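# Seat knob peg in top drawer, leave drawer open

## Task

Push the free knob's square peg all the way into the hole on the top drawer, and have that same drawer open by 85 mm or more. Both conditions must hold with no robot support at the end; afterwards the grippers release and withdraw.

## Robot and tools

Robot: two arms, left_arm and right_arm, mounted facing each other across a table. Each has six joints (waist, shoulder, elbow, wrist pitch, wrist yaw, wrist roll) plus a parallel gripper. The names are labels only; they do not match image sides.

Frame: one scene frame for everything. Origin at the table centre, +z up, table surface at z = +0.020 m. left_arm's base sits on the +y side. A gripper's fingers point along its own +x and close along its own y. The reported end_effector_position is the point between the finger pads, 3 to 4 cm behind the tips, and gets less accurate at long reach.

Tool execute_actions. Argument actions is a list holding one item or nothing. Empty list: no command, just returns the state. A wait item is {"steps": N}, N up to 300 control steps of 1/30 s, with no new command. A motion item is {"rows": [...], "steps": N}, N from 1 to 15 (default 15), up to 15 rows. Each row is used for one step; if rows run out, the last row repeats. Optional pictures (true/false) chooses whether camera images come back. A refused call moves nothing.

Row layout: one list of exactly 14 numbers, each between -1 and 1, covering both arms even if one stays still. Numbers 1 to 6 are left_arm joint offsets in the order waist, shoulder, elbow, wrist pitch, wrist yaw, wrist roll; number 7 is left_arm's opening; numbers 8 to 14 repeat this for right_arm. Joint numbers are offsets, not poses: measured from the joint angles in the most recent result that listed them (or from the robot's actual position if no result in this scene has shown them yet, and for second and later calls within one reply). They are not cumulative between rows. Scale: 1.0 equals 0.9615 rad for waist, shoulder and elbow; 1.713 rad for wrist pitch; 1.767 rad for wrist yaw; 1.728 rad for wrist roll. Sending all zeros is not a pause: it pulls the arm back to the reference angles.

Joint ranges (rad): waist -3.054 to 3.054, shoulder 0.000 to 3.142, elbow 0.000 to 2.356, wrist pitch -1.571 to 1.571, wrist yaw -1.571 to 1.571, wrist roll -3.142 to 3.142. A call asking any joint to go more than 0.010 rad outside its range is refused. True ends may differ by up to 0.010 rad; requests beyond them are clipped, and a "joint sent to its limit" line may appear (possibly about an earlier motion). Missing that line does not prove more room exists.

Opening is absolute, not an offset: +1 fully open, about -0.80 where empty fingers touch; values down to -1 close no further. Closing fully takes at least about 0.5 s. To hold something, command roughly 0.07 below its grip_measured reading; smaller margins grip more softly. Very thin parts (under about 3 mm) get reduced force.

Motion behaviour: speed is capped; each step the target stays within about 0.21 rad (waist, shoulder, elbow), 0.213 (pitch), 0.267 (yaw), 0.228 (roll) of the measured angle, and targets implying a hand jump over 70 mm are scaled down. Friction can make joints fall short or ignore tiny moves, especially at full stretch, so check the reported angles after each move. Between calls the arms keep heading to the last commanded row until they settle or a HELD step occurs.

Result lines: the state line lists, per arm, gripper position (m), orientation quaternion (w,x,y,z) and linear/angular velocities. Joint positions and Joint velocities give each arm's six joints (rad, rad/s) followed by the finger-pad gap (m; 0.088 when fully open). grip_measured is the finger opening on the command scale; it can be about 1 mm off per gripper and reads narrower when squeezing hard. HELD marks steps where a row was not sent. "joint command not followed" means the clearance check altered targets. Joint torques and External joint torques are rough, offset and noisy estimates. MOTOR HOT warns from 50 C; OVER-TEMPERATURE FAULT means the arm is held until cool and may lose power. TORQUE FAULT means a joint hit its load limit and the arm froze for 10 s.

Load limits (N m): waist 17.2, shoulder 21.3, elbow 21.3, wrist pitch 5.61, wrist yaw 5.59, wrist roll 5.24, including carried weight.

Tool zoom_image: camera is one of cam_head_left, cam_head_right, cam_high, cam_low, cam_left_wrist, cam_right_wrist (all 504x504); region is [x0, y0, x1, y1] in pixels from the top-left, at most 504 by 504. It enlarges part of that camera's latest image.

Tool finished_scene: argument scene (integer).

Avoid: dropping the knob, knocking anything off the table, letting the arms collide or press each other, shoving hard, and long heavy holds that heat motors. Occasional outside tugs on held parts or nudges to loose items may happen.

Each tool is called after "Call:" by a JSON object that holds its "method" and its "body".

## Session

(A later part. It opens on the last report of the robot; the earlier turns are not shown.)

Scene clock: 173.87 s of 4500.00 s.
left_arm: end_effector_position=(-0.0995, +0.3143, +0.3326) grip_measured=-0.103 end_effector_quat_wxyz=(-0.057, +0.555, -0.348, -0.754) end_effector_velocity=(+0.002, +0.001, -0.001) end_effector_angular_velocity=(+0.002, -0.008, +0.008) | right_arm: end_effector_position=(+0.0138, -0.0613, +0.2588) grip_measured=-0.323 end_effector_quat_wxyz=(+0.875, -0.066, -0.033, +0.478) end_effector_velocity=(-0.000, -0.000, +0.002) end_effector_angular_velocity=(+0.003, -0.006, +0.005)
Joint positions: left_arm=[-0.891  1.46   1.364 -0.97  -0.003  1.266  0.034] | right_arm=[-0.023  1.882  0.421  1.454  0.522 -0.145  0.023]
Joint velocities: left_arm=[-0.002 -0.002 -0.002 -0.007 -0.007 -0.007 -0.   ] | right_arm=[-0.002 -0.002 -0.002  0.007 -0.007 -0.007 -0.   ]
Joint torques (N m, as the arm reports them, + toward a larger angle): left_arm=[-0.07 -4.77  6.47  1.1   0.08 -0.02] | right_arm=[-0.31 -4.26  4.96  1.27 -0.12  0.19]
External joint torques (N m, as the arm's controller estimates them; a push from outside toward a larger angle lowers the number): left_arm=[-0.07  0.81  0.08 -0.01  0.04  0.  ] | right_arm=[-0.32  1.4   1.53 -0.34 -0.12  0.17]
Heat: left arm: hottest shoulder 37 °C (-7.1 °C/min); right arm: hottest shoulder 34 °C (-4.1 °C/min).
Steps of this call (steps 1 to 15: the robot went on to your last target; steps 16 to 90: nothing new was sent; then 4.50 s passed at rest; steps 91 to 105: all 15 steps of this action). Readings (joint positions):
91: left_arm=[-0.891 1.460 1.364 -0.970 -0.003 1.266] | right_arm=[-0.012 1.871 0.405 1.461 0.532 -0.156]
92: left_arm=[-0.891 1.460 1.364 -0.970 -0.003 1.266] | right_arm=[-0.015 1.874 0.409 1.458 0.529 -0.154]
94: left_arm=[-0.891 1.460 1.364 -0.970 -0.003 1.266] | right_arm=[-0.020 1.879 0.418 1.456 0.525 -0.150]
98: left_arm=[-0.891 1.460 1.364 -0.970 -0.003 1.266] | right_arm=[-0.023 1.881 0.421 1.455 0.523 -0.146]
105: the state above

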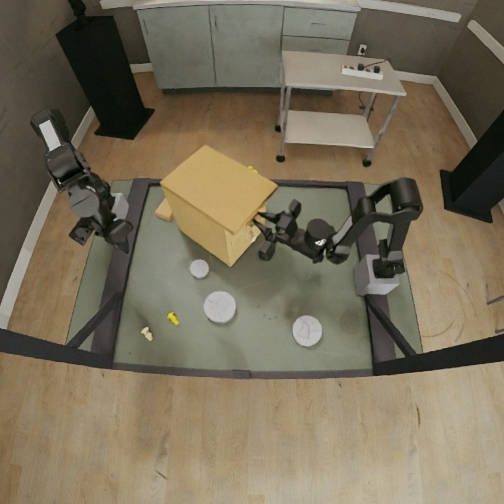

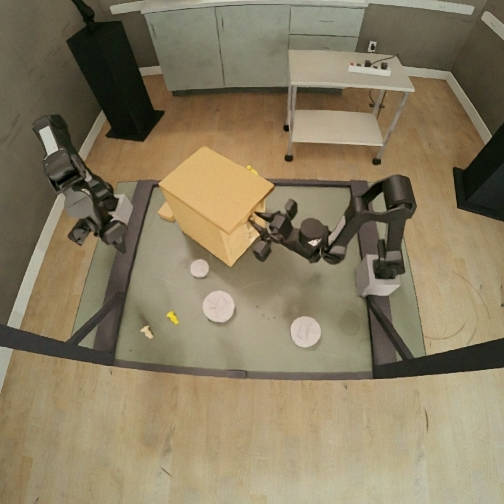

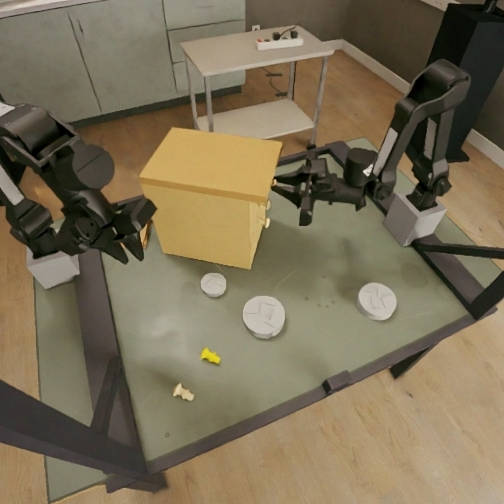

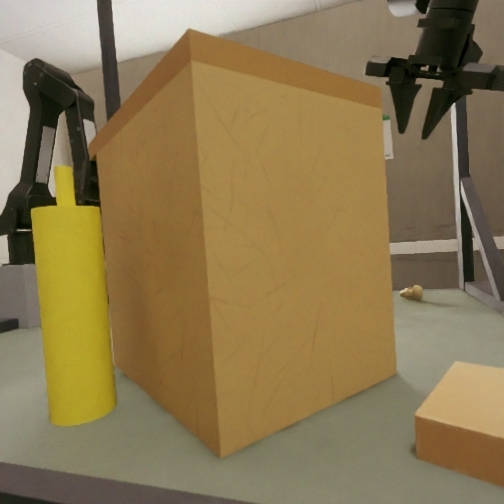

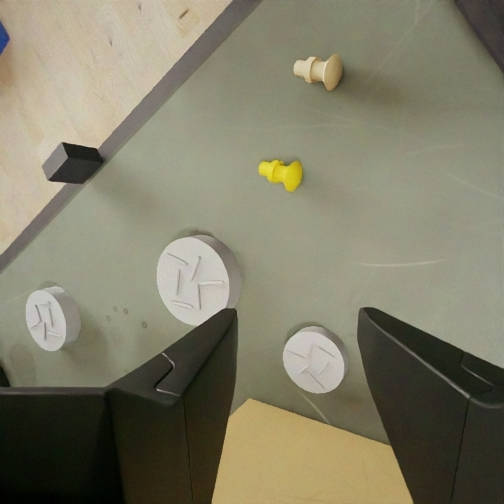

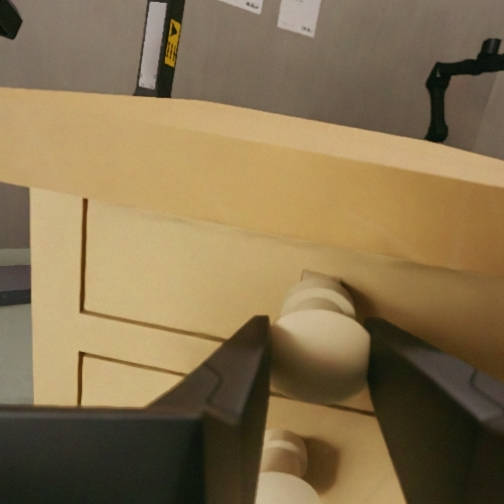

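Call:
{"method": "execute_actions", "body": {"actions": [{"rows":[[0,0,0,0,0,0,-0.1,-0.018,0.021,0.029,-0.006,-0.009,0,-0.5]]}]}}

Call:
{"method": "zoom_image", "body": {"camera": "cam_right_wrist", "region": [230,200,410,380]}}

Scene clock: 179.17 s of 4500.00 s.
left_arm: end_effector_position=(-0.0995, +0.3143, +0.3326) grip_measured=-0.103 end_effector_quat_wxyz=(-0.057, +0.555, -0.348, -0.754) end_effector_velocity=(+0.006, -0.000, -0.002) end_effector_angular_velocity=(-0.004, -0.031, +0.007) | right_arm: end_effector_position=(+0.0167, -0.0576, +0.2576) grip_measured=-0.323 end_effector_quat_wxyz=(+0.875, -0.067, -0.032, +0.479) end_effector_velocity=(+0.002, -0.001, +0.002) end_effector_angular_velocity=(+0.003, -0.007, -0.010)
Joint positions: left_arm=[-0.891  1.46   1.364 -0.97  -0.003  1.266  0.034] | right_arm=[-0.034  1.893  0.437  1.448  0.51  -0.145  0.023]
Joint velocities: left_arm=[ 0.002 -0.002 -0.002 -0.022 -0.022  0.007 -0.   ] | right_arm=[-0.002 -0.002 -0.002  0.007  0.007 -0.007  0.   ]
Joint torques (N m, as the arm reports them, + toward a larger angle): left_arm=[-0.02 -4.63  6.6   1.13  0.08 -0.06] | right_arm=[-0.59 -4.11  5.41  1.14 -0.16  0.03]
External joint torques (N m, as the arm's controller estimates them; a push from outside toward a larger angle lowers the number): left_arm=[-0.03  0.95  0.22  0.03  0.04 -0.03] | right_arm=[-0.59  1.63  1.97 -0.46 -0.16  0.01]
Heat: left arm: hottest shoulder 36 °C (-9.2 °C/min); right arm: hottest shoulder 33 °C (-6.1 °C/min).
Steps of this call (steps 1 to 15: the robot went on to your last target; steps 16 to 90: nothing new was sent; then 1.80 s passed at rest; steps 91 to 105: all 15 steps of this action). Readings (joint positions):
91: left_arm=[-0.891 1.460 1.364 -0.970 -0.003 1.266] | right_arm=[-0.024 1.884 0.423 1.454 0.520 -0.145]
92: left_arm=[-0.891 1.460 1.364 -0.970 -0.003 1.266] | right_arm=[-0.028 1.886 0.427 1.452 0.517 -0.145]
94: left_arm=[-0.891 1.460 1.364 -0.970 -0.003 1.266] | right_arm=[-0.033 1.892 0.434 1.449 0.513 -0.145]
98: left_arm=[-0.891 1.460 1.364 -0.970 -0.003 1.266] | right_arm=[-0.034 1.893 0.436 1.448 0.511 -0.145]
105: the state above

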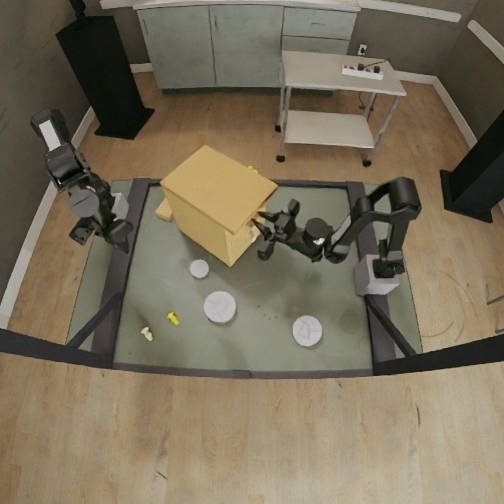

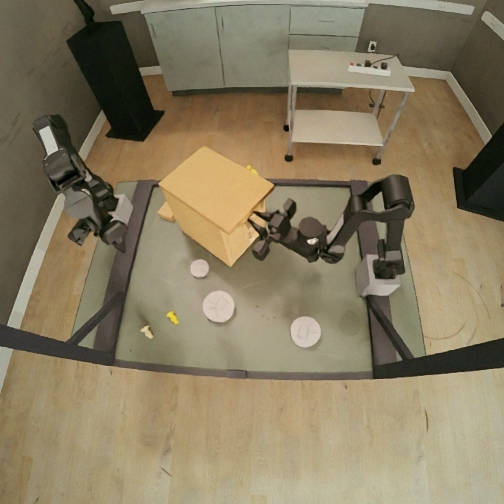

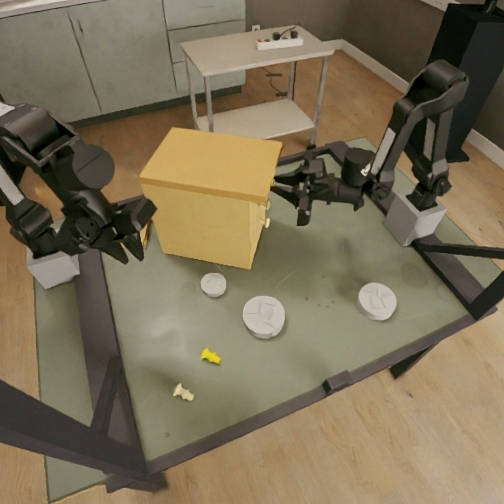

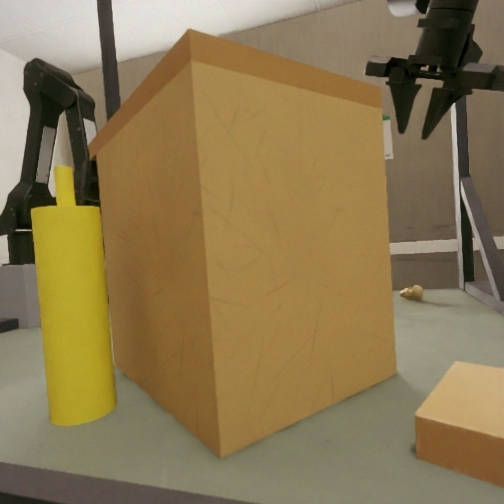

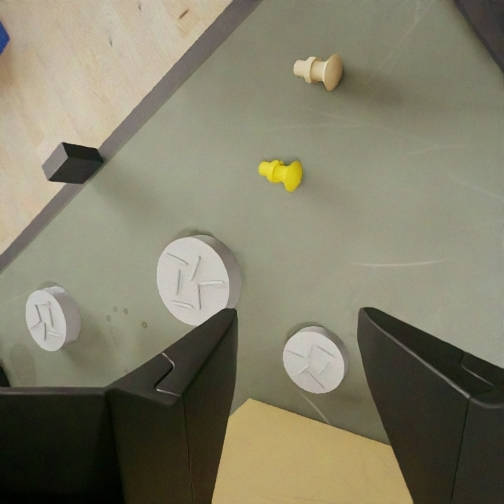

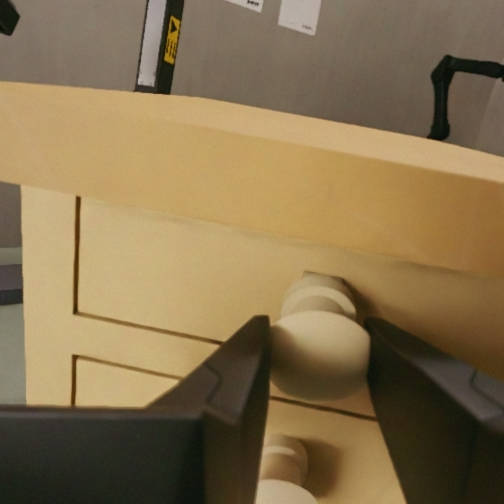

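Region (230, 200, 410, 380) of cam_right_wrist's 504x504 image, scaled by 2.800, with more detail than that image has.

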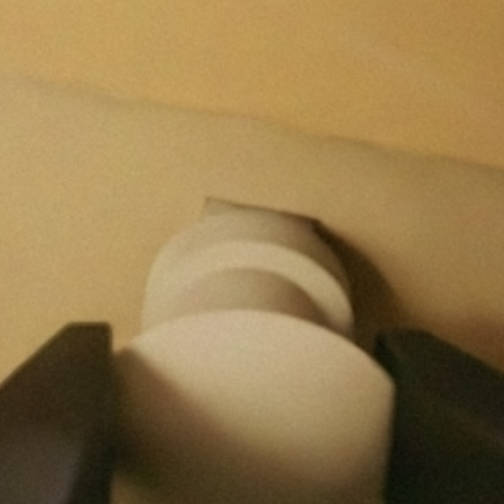

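Entering.

Call:
{"method": "execute_actions", "body": {"actions": [{"rows":[[0,0,0,0,0,0,-0.1,-0.035,0.018,0.05,-0.007,-0.01,0,-0.5]]}], "pictures": false}}

Call:
{"method": "execute_actions", "body": {"actions": [{"rows":[[0,0,0,0,0,0,-0.1,-0.05,0.02,0.065,-0.007,-0.01,0,-0.5]]}], "pictures": false}}

Call:
{"method": "execute_actions", "body": {"actions": [{"rows":[[0,0,0,0,0,0,-0.1,-0.065,0.025,0.08,-0.007,-0.01,0,-0.5]]}]}}

Call:
{"method": "zoom_image", "body": {"camera": "cam_right_wrist", "region": [230,200,410,380]}}

Scene clock: 189.80 s of 4500.00 s.
left_arm: end_effector_position=(-0.0995, +0.3143, +0.3326) grip_measured=-0.103 end_effector_quat_wxyz=(-0.057, +0.555, -0.348, -0.754) end_effector_velocity=(+0.001, -0.002, +0.001) end_effector_angular_velocity=(-0.017, -0.004, +0.015) | right_arm: end_effector_position=(+0.0214, -0.0515, +0.2609) grip_measured=-0.323 end_effector_quat_wxyz=(+0.875, -0.063, -0.035, +0.479) end_effector_velocity=(+0.004, -0.003, -0.001) end_effector_angular_velocity=(-0.011, -0.006, -0.024)
Joint positions: left_arm=[-0.891  1.46   1.364 -0.97  -0.003  1.266  0.034] | right_arm=[-0.051  1.901  0.463  1.44   0.492 -0.145  0.023]
Joint velocities: left_arm=[-0.002 -0.002 -0.002  0.007 -0.022 -0.007 -0.   ] | right_arm=[-0.002 -0.002 -0.002 -0.007  0.022 -0.007 -0.   ]
Joint torques (N m, as the arm reports them, + toward a larger angle): left_arm=[ 0.06 -4.65  6.35  1.13  0.07 -0.03] | right_arm=[-1.57 -4.14  6.59  1.11  0.03  0.03]
External joint torques (N m, as the arm's controller estimates them; a push from outside toward a larger angle lowers the number): left_arm=[ 0.06  0.91 -0.08  0.01  0.03 -0.01] | right_arm=[-1.56  1.75  3.06 -0.49  0.03  0.01]
Heat: left arm: hottest shoulder 35 °C (-10.1 °C/min); right arm: hottest shoulder 33 °C (-7.1 °C/min).
Steps of this call (steps 1 to 15: the robot went on to your last target; steps 16 to 90: nothing new was sent; then 7.13 s passed at rest; steps 91 to 105: all 15 steps of this action). Readings (joint positions):
91: left_arm=[-0.891 1.460 1.364 -0.970 -0.003 1.266] | right_arm=[-0.036 1.894 0.440 1.447 0.507 -0.145]
92: left_arm=[-0.891 1.460 1.364 -0.970 -0.003 1.266] | right_arm=[-0.042 1.897 0.447 1.443 0.501 -0.145]
94: left_arm=[-0.891 1.460 1.364 -0.970 -0.003 1.266] | right_arm=[-0.050 1.900 0.460 1.441 0.494 -0.145]
98: left_arm=[-0.891 1.460 1.364 -0.970 -0.003 1.266] | right_arm=[-0.051 1.901 0.463 1.440 0.493 -0.145]
105: the state above

Scene clock: 190.30 s of 4500.00 s.
left_arm: end_effector_position=(-0.0995, +0.3143, +0.3326) grip_measured=-0.103 end_effector_quat_wxyz=(-0.057, +0.555, -0.348, -0.754) end_effector_velocity=(+0.001, +0.001, -0.002) end_effector_angular_velocity=(+0.015, -0.003, +0.005) | right_arm: end_effector_position=(+0.0227, -0.0497, +0.2617) grip_measured=-0.323 end_effector_quat_wxyz=(+0.873, -0.061, -0.037, +0.482) end_effector_velocity=(-0.000, -0.001, -0.006) end_effector_angular_velocity=(-0.023, +0.008, +0.005)
Joint positions: left_arm=[-0.891  1.46   1.364 -0.97  -0.003  1.266  0.034] | right_arm=[-0.059  1.903  0.469  1.439  0.477 -0.145  0.023]
Joint velocities: left_arm=[ 0.002  0.002 -0.002 -0.007  0.007 -0.007 -0.   ] | right_arm=[-0.002 -0.002 -0.007 -0.022 -0.007  0.007 -0.   ]
Joint torques (N m, as the arm reports them, + toward a larger angle): left_arm=[-0.04 -4.72  6.48  1.11  0.03 -0.02] | right_arm=[-3.82 -3.38 10.86  0.65 -0.09  0.03]
External joint torques (N m, as the arm's controller estimates them; a push from outside toward a larger angle lowers the number): left_arm=[-0.04  0.76  0.17  0.04 -0.01  0.01] | right_arm=[-3.81  2.49  7.33 -0.94 -0.09  0.01]
Heat: left arm: hottest shoulder 35 °C (-10.0 °C/min); right arm: hottest shoulder 33 °C (-7.0 °C/min).
Steps of this call (steps 1 to 15: all 15 steps of this action). Readings (joint positions):
1: left_arm=[-0.891 1.460 1.364 -0.970 -0.003 1.266] | right_arm=[-0.053 1.902 0.467 1.439 0.489 -0.145]
2: left_arm=[-0.891 1.460 1.364 -0.970 -0.003 1.266] | right_arm=[-0.056 1.903 0.469 1.439 0.484 -0.145]
4: left_arm=[-0.891 1.460 1.364 -0.970 -0.003 1.266] | right_arm=[-0.057 1.903 0.469 1.439 0.480 -0.145]
8: left_arm=[-0.891 1.460 1.364 -0.970 -0.003 1.266] | right_arm=[-0.059 1.903 0.469 1.439 0.477 -0.145]
15: the state above

Scene clock: 190.80 s of 4500.00 s.
left_arm: end_effector_position=(-0.0995, +0.3143, +0.3326) grip_measured=-0.103 end_effector_quat_wxyz=(-0.057, +0.555, -0.348, -0.754) end_effector_velocity=(+0.003, -0.001, -0.001) end_effector_angular_velocity=(-0.008, -0.015, +0.015) | right_arm: end_effector_position=(+0.0234, -0.0487, +0.2621) grip_measured=-0.323 end_effector_quat_wxyz=(+0.871, -0.060, -0.037, +0.486) end_effector_velocity=(+0.000, +0.000, -0.001) end_effector_angular_velocity=(-0.019, -0.018, +0.015)
Joint positions: left_arm=[-0.891  1.46   1.364 -0.97  -0.003  1.266  0.034] | right_arm=[-0.066  1.903  0.471  1.439  0.461 -0.145  0.023]
Joint velocities: left_arm=[-0.002 -0.002 -0.002 -0.007 -0.022 -0.007 -0.   ] | right_arm=[-0.007 -0.002 -0.002 -0.007 -0.022 -0.022 -0.   ]
Joint torques (N m, as the arm reports them, + toward a larger angle): left_arm=[-0.03 -4.75  6.5   1.15  0.08 -0.02] | right_arm=[-5.26 -2.76 13.1   0.6  -0.07  0.03]
External joint torques (N m, as the arm's controller estimates them; a push from outside toward a larger angle lowers the number): left_arm=[-0.04  0.77  0.16  0.06  0.04  0.  ] | right_arm=[-5.25  3.14  9.54 -0.99 -0.07  0.01]
Heat: left arm: hottest shoulder 35 °C (-9.1 °C/min); right arm: hottest shoulder 33 °C (-7.1 °C/min).
Steps of this call (steps 1 to 15: all 15 steps of this action). Readings (joint positions):
1: left_arm=[-0.891 1.460 1.364 -0.970 -0.003 1.266] | right_arm=[-0.061 1.903 0.470 1.439 0.474 -0.145]
2: left_arm=[-0.891 1.460 1.364 -0.970 -0.003 1.266] | right_arm=[-0.063 1.903 0.471 1.439 0.468 -0.145]
4: left_arm=[-0.891 1.460 1.364 -0.970 -0.003 1.266] | right_arm=[-0.065 1.903 0.471 1.439 0.464 -0.145]
8: left_arm=[-0.891 1.460 1.364 -0.970 -0.003 1.266] | right_arm=[-0.065 1.903 0.471 1.439 0.462 -0.145]
15: the state above

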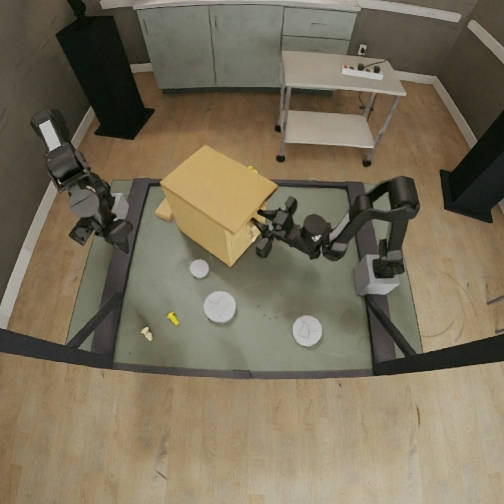

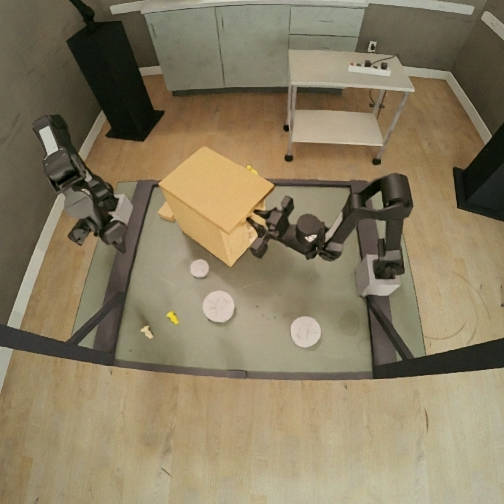

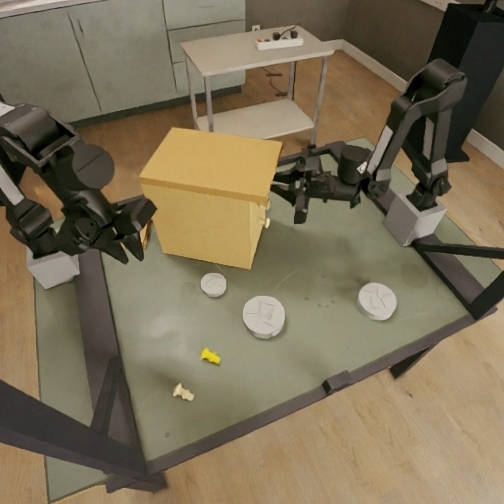

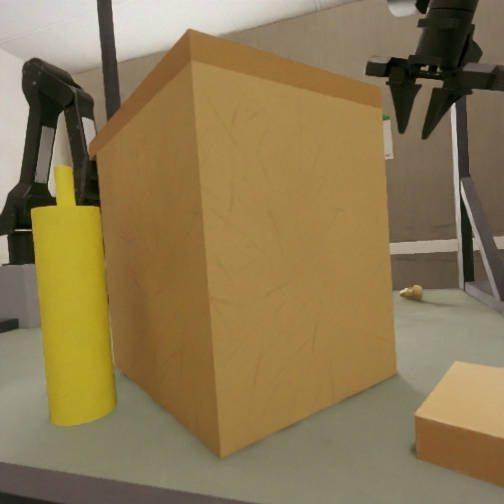

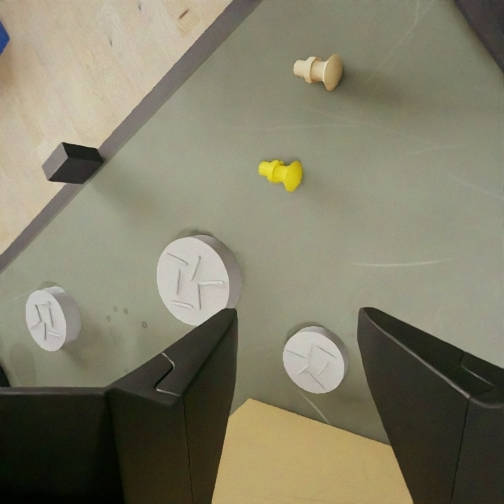

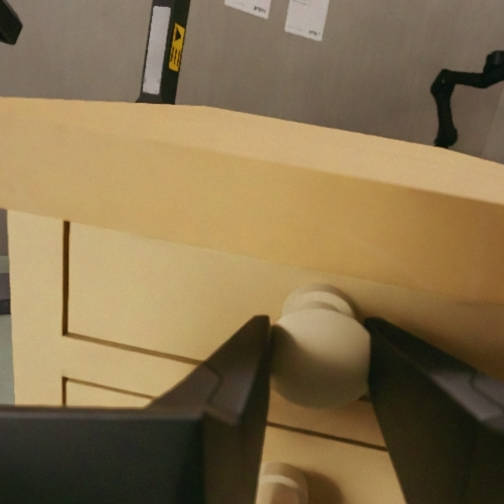

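Region (230, 200, 410, 380) of cam_right_wrist's 504x504 image, scaled by 2.800, with more detail than that image has.

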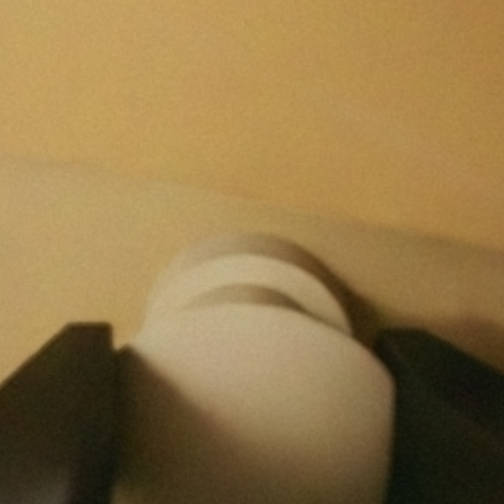

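Call:
{"method": "execute_actions", "body": {"actions": [{"rows":[[0,0,0,0,0,0,-0.1,-0.075,0.045,0.085,-0.015,0.005,0,-0.5]]}], "pictures": false}}

Call:
{"method": "execute_actions", "body": {"actions": [{"rows":[[0,0,0,0,0,0,-0.1,0.02,-0.01,-0.025,0.005,0.012,0,-0.5],[0,0,0,0,0,0,-0.1,0.03,-0.015,-0.035,0.006,0.018,0,-0.5],[0,0,0,0,0,0,-0.1,0.04,-0.025,-0.05,0.01,0.024,0,-0.5],[0,0,0,0,0,0,-0.1,0.05,-0.03,-0.06,0.012,0.03,0,-0.5],[0,0,0,0,0,0,-0.1,0.065,-0.04,-0.075,0.015,0.038,0,-0.5],[0,0,0,0,0,0,-0.1,0.08,-0.05,-0.09,0.018,0.045,0,-0.5],[0,0,0,0,0,0,-0.1,0.095,-0.06,-0.11,0.022,0.055,0,-0.5],[0,0,0,0,0,0,-0.1,0.11,-0.07,-0.13,0.026,0.065,0,-0.5],[0,0,0,0,0,0,-0.1,0.135,-0.085,-0.15,0.031,0.078,0,-0.5]]}]}}

Scene clock: 206.53 s of 4500.00 s.
left_arm: end_effector_position=(-0.0995, +0.3143, +0.3326) grip_measured=-0.103 end_effector_quat_wxyz=(-0.057, +0.555, -0.348, -0.754) end_effector_velocity=(+0.003, -0.001, -0.001) end_effector_angular_velocity=(-0.008, -0.015, +0.015) | right_arm: end_effector_position=(+0.0237, -0.0483, +0.2605) grip_measured=-0.323 end_effector_quat_wxyz=(+0.870, -0.062, -0.036, +0.487) end_effector_velocity=(+0.002, -0.001, -0.004) end_effector_angular_velocity=(-0.026, -0.004, -0.000)
Joint positions: left_arm=[-0.891  1.46   1.364 -0.97  -0.003  1.266  0.034] | right_arm=[-0.068  1.908  0.472  1.439  0.457 -0.145  0.023]
Joint velocities: left_arm=[-0.002 -0.002 -0.002 -0.007 -0.022 -0.007 -0.   ] | right_arm=[-0.007 -0.002 -0.002 -0.022 -0.007 -0.007  0.   ]
Joint torques (N m, as the arm reports them, + toward a larger angle): left_arm=[-0.05 -4.79  6.5   1.15  0.1  -0.03] | right_arm=[-6.66 -1.37 13.81 -0.29  0.55  0.03]
External joint torques (N m, as the arm's controller estimates them; a push from outside toward a larger angle lowers the number): left_arm=[-0.06  0.74  0.18  0.07  0.06  0.  ] | right_arm=[-6.64  4.54 10.3  -1.88  0.55  0.01]
Heat: left arm: hottest shoulder 35 °C (-5.0 °C/min); right arm: hottest elbow 35 °C (-2.0 °C/min).
Steps of this call (steps 1 to 15: the robot went on to your last target; steps 16 to 90: nothing new was sent; then 12.23 s passed at rest; steps 91 to 105: all 15 steps of this action). Readings (joint positions):
91: left_arm=[-0.891 1.460 1.364 -0.970 -0.003 1.266] | right_arm=[-0.067 1.905 0.471 1.439 0.460 -0.145]
92: left_arm=[-0.891 1.460 1.364 -0.970 -0.003 1.266] | right_arm=[-0.068 1.906 0.471 1.439 0.458 -0.145]
94: left_arm=[-0.891 1.460 1.364 -0.970 -0.003 1.266] | right_arm=[-0.068 1.908 0.471 1.439 0.457 -0.145]
98: left_arm=[-0.891 1.460 1.364 -0.970 -0.003 1.266] | right_arm=[-0.068 1.908 0.471 1.439 0.457 -0.145]
105: the state above

Scene clock: 207.03 s of 4500.00 s.
left_arm: end_effector_position=(-0.0995, +0.3143, +0.3326) grip_measured=-0.103 end_effector_quat_wxyz=(-0.057, +0.555, -0.348, -0.754) end_effector_velocity=(+0.002, +0.004, -0.002) end_effector_angular_velocity=(+0.027, -0.007, +0.013) | right_arm: end_effector_position=(-0.0063, -0.0803, +0.2584) grip_measured=-0.323 end_effector_quat_wxyz=(+0.873, -0.068, -0.033, +0.483) end_effector_velocity=(+0.001, -0.011, -0.002) end_effector_angular_velocity=(-0.029, -0.020, -0.034)
Joint positions: left_arm=[-0.891  1.46   1.364 -0.97  -0.003  1.266  0.034] | right_arm=[ 0.053  1.837  0.34   1.488  0.588 -0.145  0.023]
Joint velocities: left_arm=[-0.002  0.002  0.002 -0.022  0.007 -0.022 -0.   ] | right_arm=[ 0.017 -0.022 -0.032 -0.007  0.051 -0.022 -0.   ]
Joint torques (N m, as the arm reports them, + toward a larger angle): left_arm=[ 0.17 -4.7   6.48  1.13  0.07 -0.04] | right_arm=[ 0.58 -5.24  2.47  1.52  0.11  0.03]
External joint torques (N m, as the arm's controller estimates them; a push from outside toward a larger angle lowers the number): left_arm=[ 0.15  0.86  0.06  0.02  0.02 -0.02] | right_arm=[ 0.63 -0.14 -0.77 -0.04  0.09  0.01]
Heat: left arm: hottest shoulder 35 °C (-5.1 °C/min); right arm: hottest elbow 35 °C (-2.0 °C/min).
Steps of this call (steps 1 to 15: all 15 steps of this action). Readings (joint positions):
1: left_arm=[-0.891 1.460 1.364 -0.970 -0.003 1.266] | right_arm=[-0.063 1.905 0.465 1.439 0.463 -0.145]
2: left_arm=[-0.891 1.460 1.364 -0.970 -0.003 1.266] | right_arm=[-0.057 1.902 0.461 1.439 0.475 -0.145]
4: left_arm=[-0.891 1.460 1.364 -0.970 -0.003 1.266] | right_arm=[-0.051 1.900 0.455 1.442 0.486 -0.145]
8: left_arm=[-0.891 1.460 1.364 -0.970 -0.003 1.266] | right_arm=[-0.008 1.874 0.405 1.466 0.533 -0.145]
15: the state above

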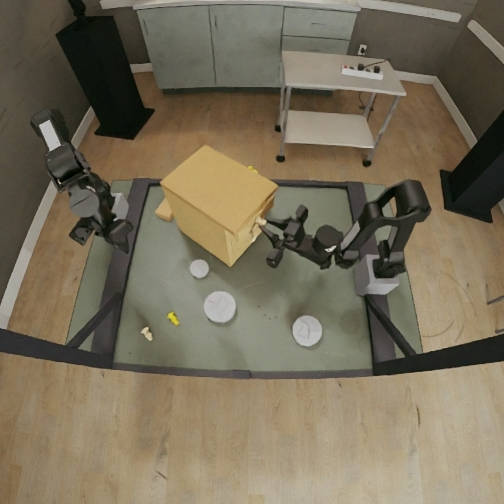

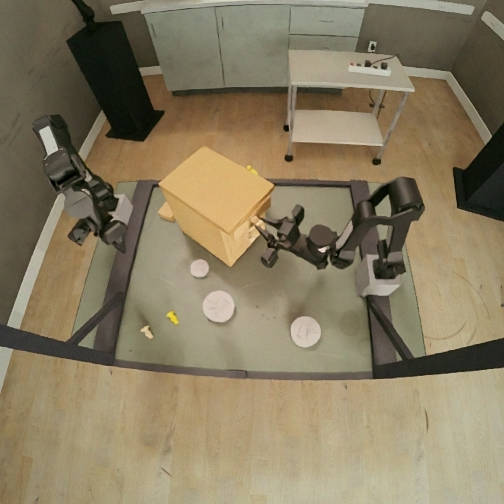

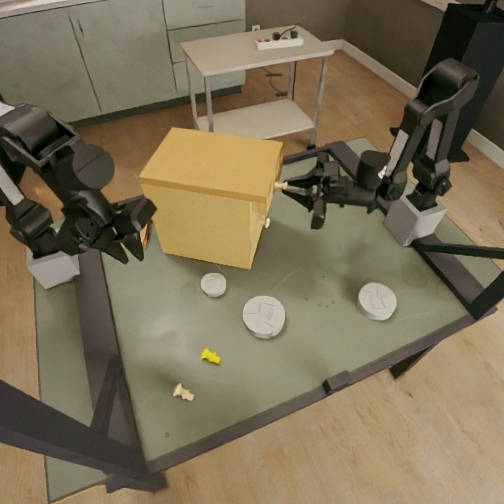

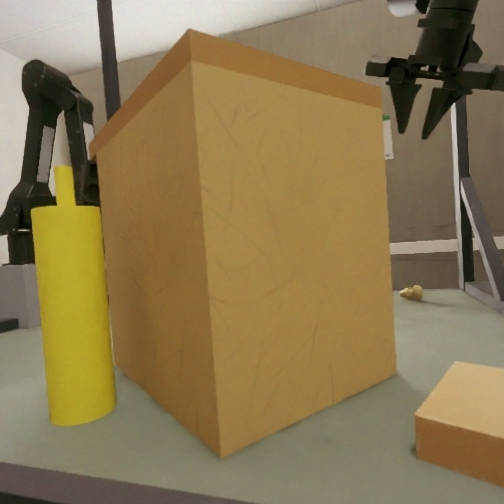

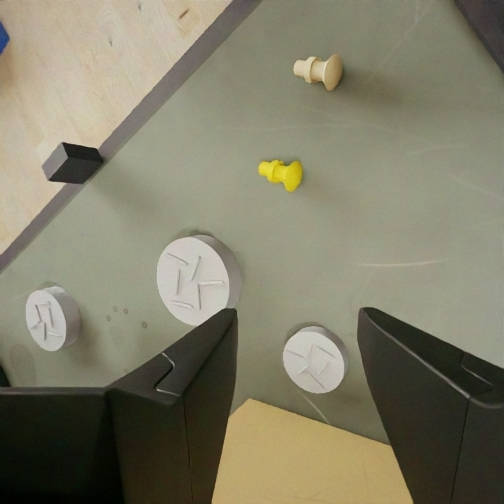

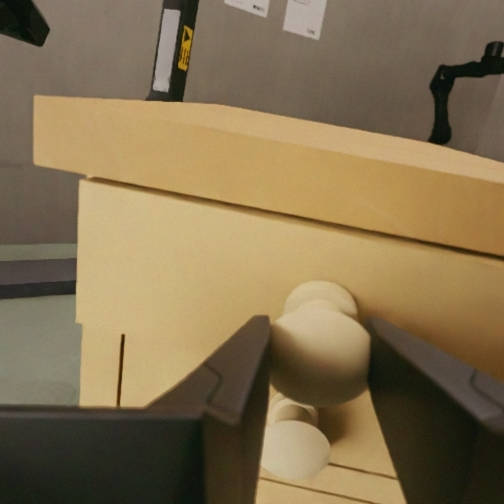

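Call:
{"method": "execute_actions", "body": {"actions": [{"rows":[[0,0,0,0,0,0,-0.1,0.025,-0.015,-0.025,0.006,0.014,0,-0.5],[0,0,0,0,0,0,-0.1,0.045,-0.03,-0.05,0.012,0.027,0,-0.5],[0,0,0,0,0,0,-0.1,0.07,-0.05,-0.075,0.018,0.04,0,-0.5],[0,0,0,0,0,0,-0.1,0.1,-0.065,-0.1,0.024,0.058,0,-0.5]]}], "pictures": false}}

Call:
{"method": "execute_actions", "body": {"actions": [{"rows":[[0,0,0,0,0,0,-0.1,0.03,-0.02,-0.025,0.005,0.018,0,-0.5],[0,0,0,0,0,0,-0.1,0.06,-0.035,-0.045,0.01,0.035,0,-0.5],[0,0,0,0,0,0,-0.1,0.09,-0.05,-0.07,0.015,0.052,0,-0.5],[0,0,0,0,0,0,-0.1,0.125,-0.065,-0.09,0.02,0.07,0,-0.5]]}]}}

Call:
{"method": "zoom_image", "body": {"camera": "cam_high", "region": [250,140,340,230]}}

Scene clock: 220.27 s of 4500.00 s.
left_arm: end_effector_position=(-0.0995, +0.3143, +0.3326) grip_measured=-0.103 end_effector_quat_wxyz=(-0.057, +0.555, -0.348, -0.754) end_effector_velocity=(+0.001, +0.001, +0.001) end_effector_angular_velocity=(-0.001, -0.004, +0.008) | right_arm: end_effector_position=(-0.0238, -0.1045, +0.2584) grip_measured=-0.323 end_effector_quat_wxyz=(+0.874, -0.069, -0.033, +0.479) end_effector_velocity=(+0.000, -0.002, -0.004) end_effector_angular_velocity=(-0.026, -0.009, -0.005)
Joint positions: left_arm=[-0.891  1.46   1.364 -0.97  -0.003  1.266  0.034] | right_arm=[ 0.143  1.787  0.251  1.523  0.686 -0.145  0.023]
Joint velocities: left_arm=[-0.002 -0.002  0.002 -0.007 -0.007 -0.007  0.   ] | right_arm=[ 0.002 -0.007 -0.007 -0.022  0.007 -0.007 -0.   ]
Joint torques (N m, as the arm reports them, + toward a larger angle): left_arm=[-0.12 -4.69  6.42  1.13  0.09 -0.04] | right_arm=[ 0.54 -5.01  2.52  1.68  0.18  0.03]
External joint torques (N m, as the arm's controller estimates them; a push from outside toward a larger angle lowers the number): left_arm=[-0.13  0.84  0.01  0.02  0.05 -0.01] | right_arm=[ 0.55 -0.47 -0.46  0.15  0.17  0.01]
Heat: left arm: hottest shoulder 34 °C (-4.0 °C/min); right arm: hottest elbow 33 °C (-2.0 °C/min).
Steps of this call (steps 1 to 15: the robot went on to your last target; steps 16 to 90: nothing new was sent; then 9.73 s passed at rest; steps 91 to 105: all 15 steps of this action). Readings (joint positions):
91: left_arm=[-0.891 1.460 1.364 -0.970 -0.003 1.266] | right_arm=[0.057 1.836 0.336 1.490 0.595 -0.145]
92: left_arm=[-0.891 1.460 1.364 -0.970 -0.003 1.266] | right_arm=[0.062 1.833 0.331 1.493 0.604 -0.145]
94: left_arm=[-0.891 1.460 1.364 -0.970 -0.003 1.266] | right_arm=[0.089 1.817 0.304 1.505 0.637 -0.145]
98: left_arm=[-0.891 1.460 1.364 -0.970 -0.003 1.266] | right_arm=[0.136 1.790 0.257 1.520 0.676 -0.145]
105: the state above

Scene clock: 220.77 s of 4500.00 s.
left_arm: end_effector_position=(-0.0995, +0.3143, +0.3326) grip_measured=-0.103 end_effector_quat_wxyz=(-0.057, +0.555, -0.348, -0.754) end_effector_velocity=(+0.003, +0.004, -0.002) end_effector_angular_velocity=(+0.011, -0.019, +0.003) | right_arm: end_effector_position=(-0.0420, -0.1290, +0.2584) grip_measured=-0.323 end_effector_quat_wxyz=(+0.876, -0.071, -0.033, +0.477) end_effector_velocity=(-0.004, -0.002, +0.000) end_effector_angular_velocity=(-0.010, -0.018, +0.020)
Joint positions: left_arm=[-0.891  1.46   1.364 -0.97  -0.003  1.266  0.034] | right_arm=[ 0.256  1.737  0.171  1.55   0.805 -0.145  0.023]
Joint velocities: left_arm=[-0.007 -0.002 -0.002 -0.022 -0.007 -0.007 -0.   ] | right_arm=[ 0.012 -0.007 -0.012  0.007 -0.007 -0.022  0.   ]
Joint torques (N m, as the arm reports them, + toward a larger angle): left_arm=[ 0.12 -4.64  6.51  1.12  0.09 -0.02] | right_arm=[ 0.61 -4.58  2.4   1.74  0.16  0.03]
External joint torques (N m, as the arm's controller estimates them; a push from outside toward a larger angle lowers the number): left_arm=[0.15 0.92 0.13 0.02 0.05 0.01] | right_arm=[ 0.62 -0.58 -0.42  0.25  0.15  0.01]
Heat: left arm: hottest shoulder 34 °C (-4.0 °C/min); right arm: hottest elbow 33 °C (-2.0 °C/min).
Steps of this call (steps 1 to 15: all 15 steps of this action). Readings (joint positions):
1: left_arm=[-0.891 1.460 1.364 -0.970 -0.003 1.266] | right_arm=[0.145 1.786 0.249 1.523 0.691 -0.145]
2: left_arm=[-0.891 1.460 1.364 -0.970 -0.003 1.266] | right_arm=[0.154 1.782 0.244 1.526 0.705 -0.145]
4: left_arm=[-0.891 1.460 1.364 -0.970 -0.003 1.266] | right_arm=[0.191 1.766 0.217 1.535 0.747 -0.145]
8: left_arm=[-0.891 1.460 1.364 -0.970 -0.003 1.266] | right_arm=[0.246 1.741 0.177 1.548 0.794 -0.145]
15: the state above

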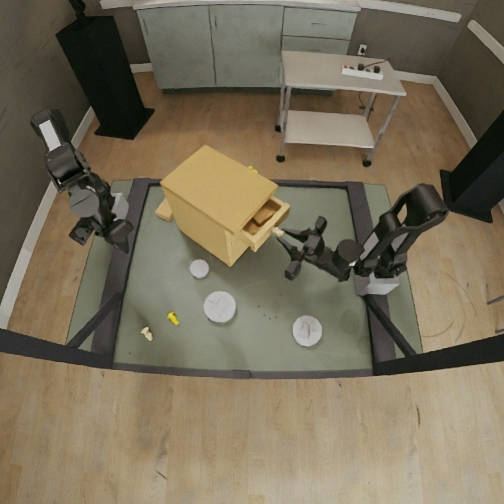

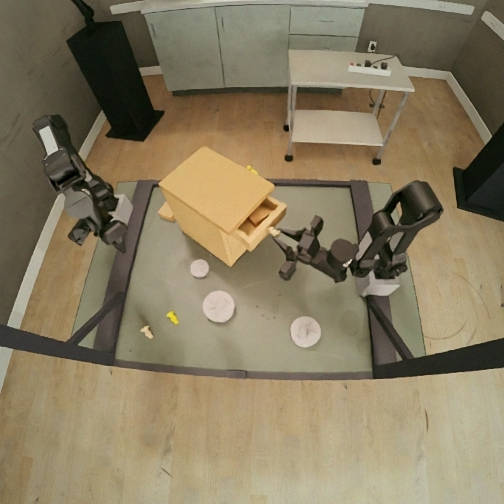

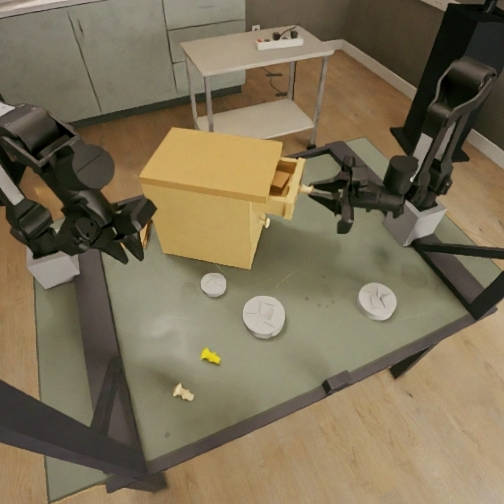

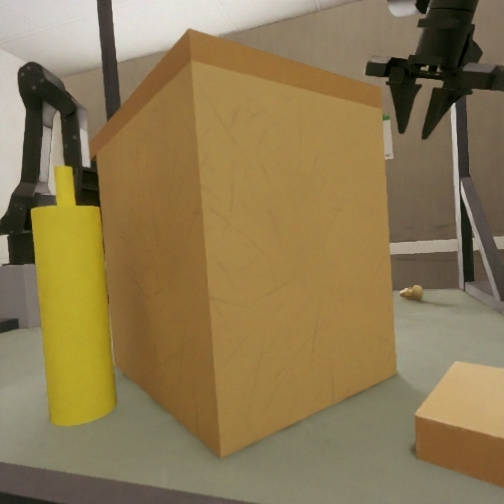

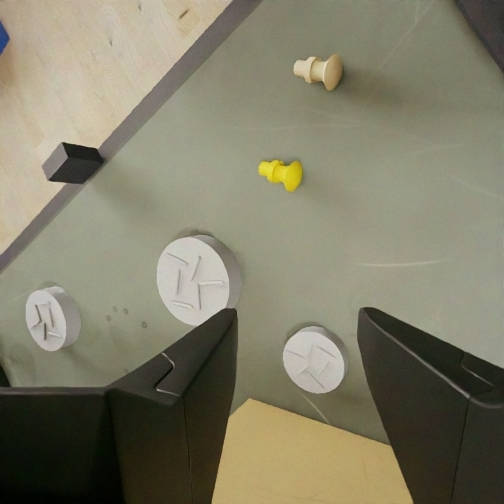

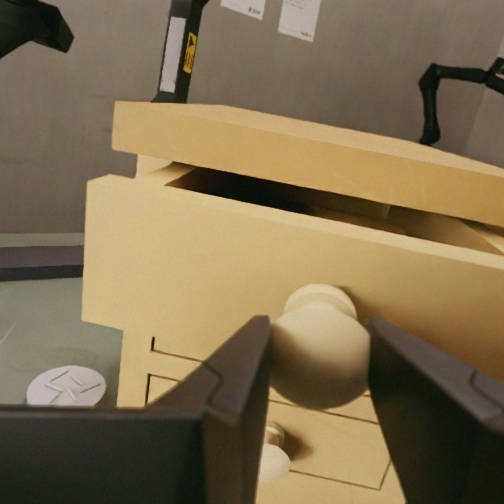

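Region (250, 140, 340, 230) of cam_high's 504x504 image, scaled by 5.600, with more detail than that image has.

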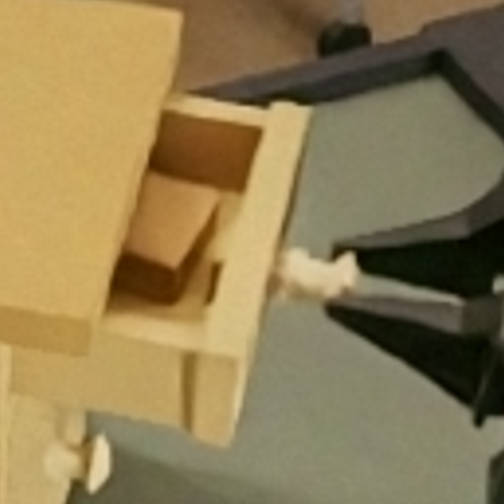

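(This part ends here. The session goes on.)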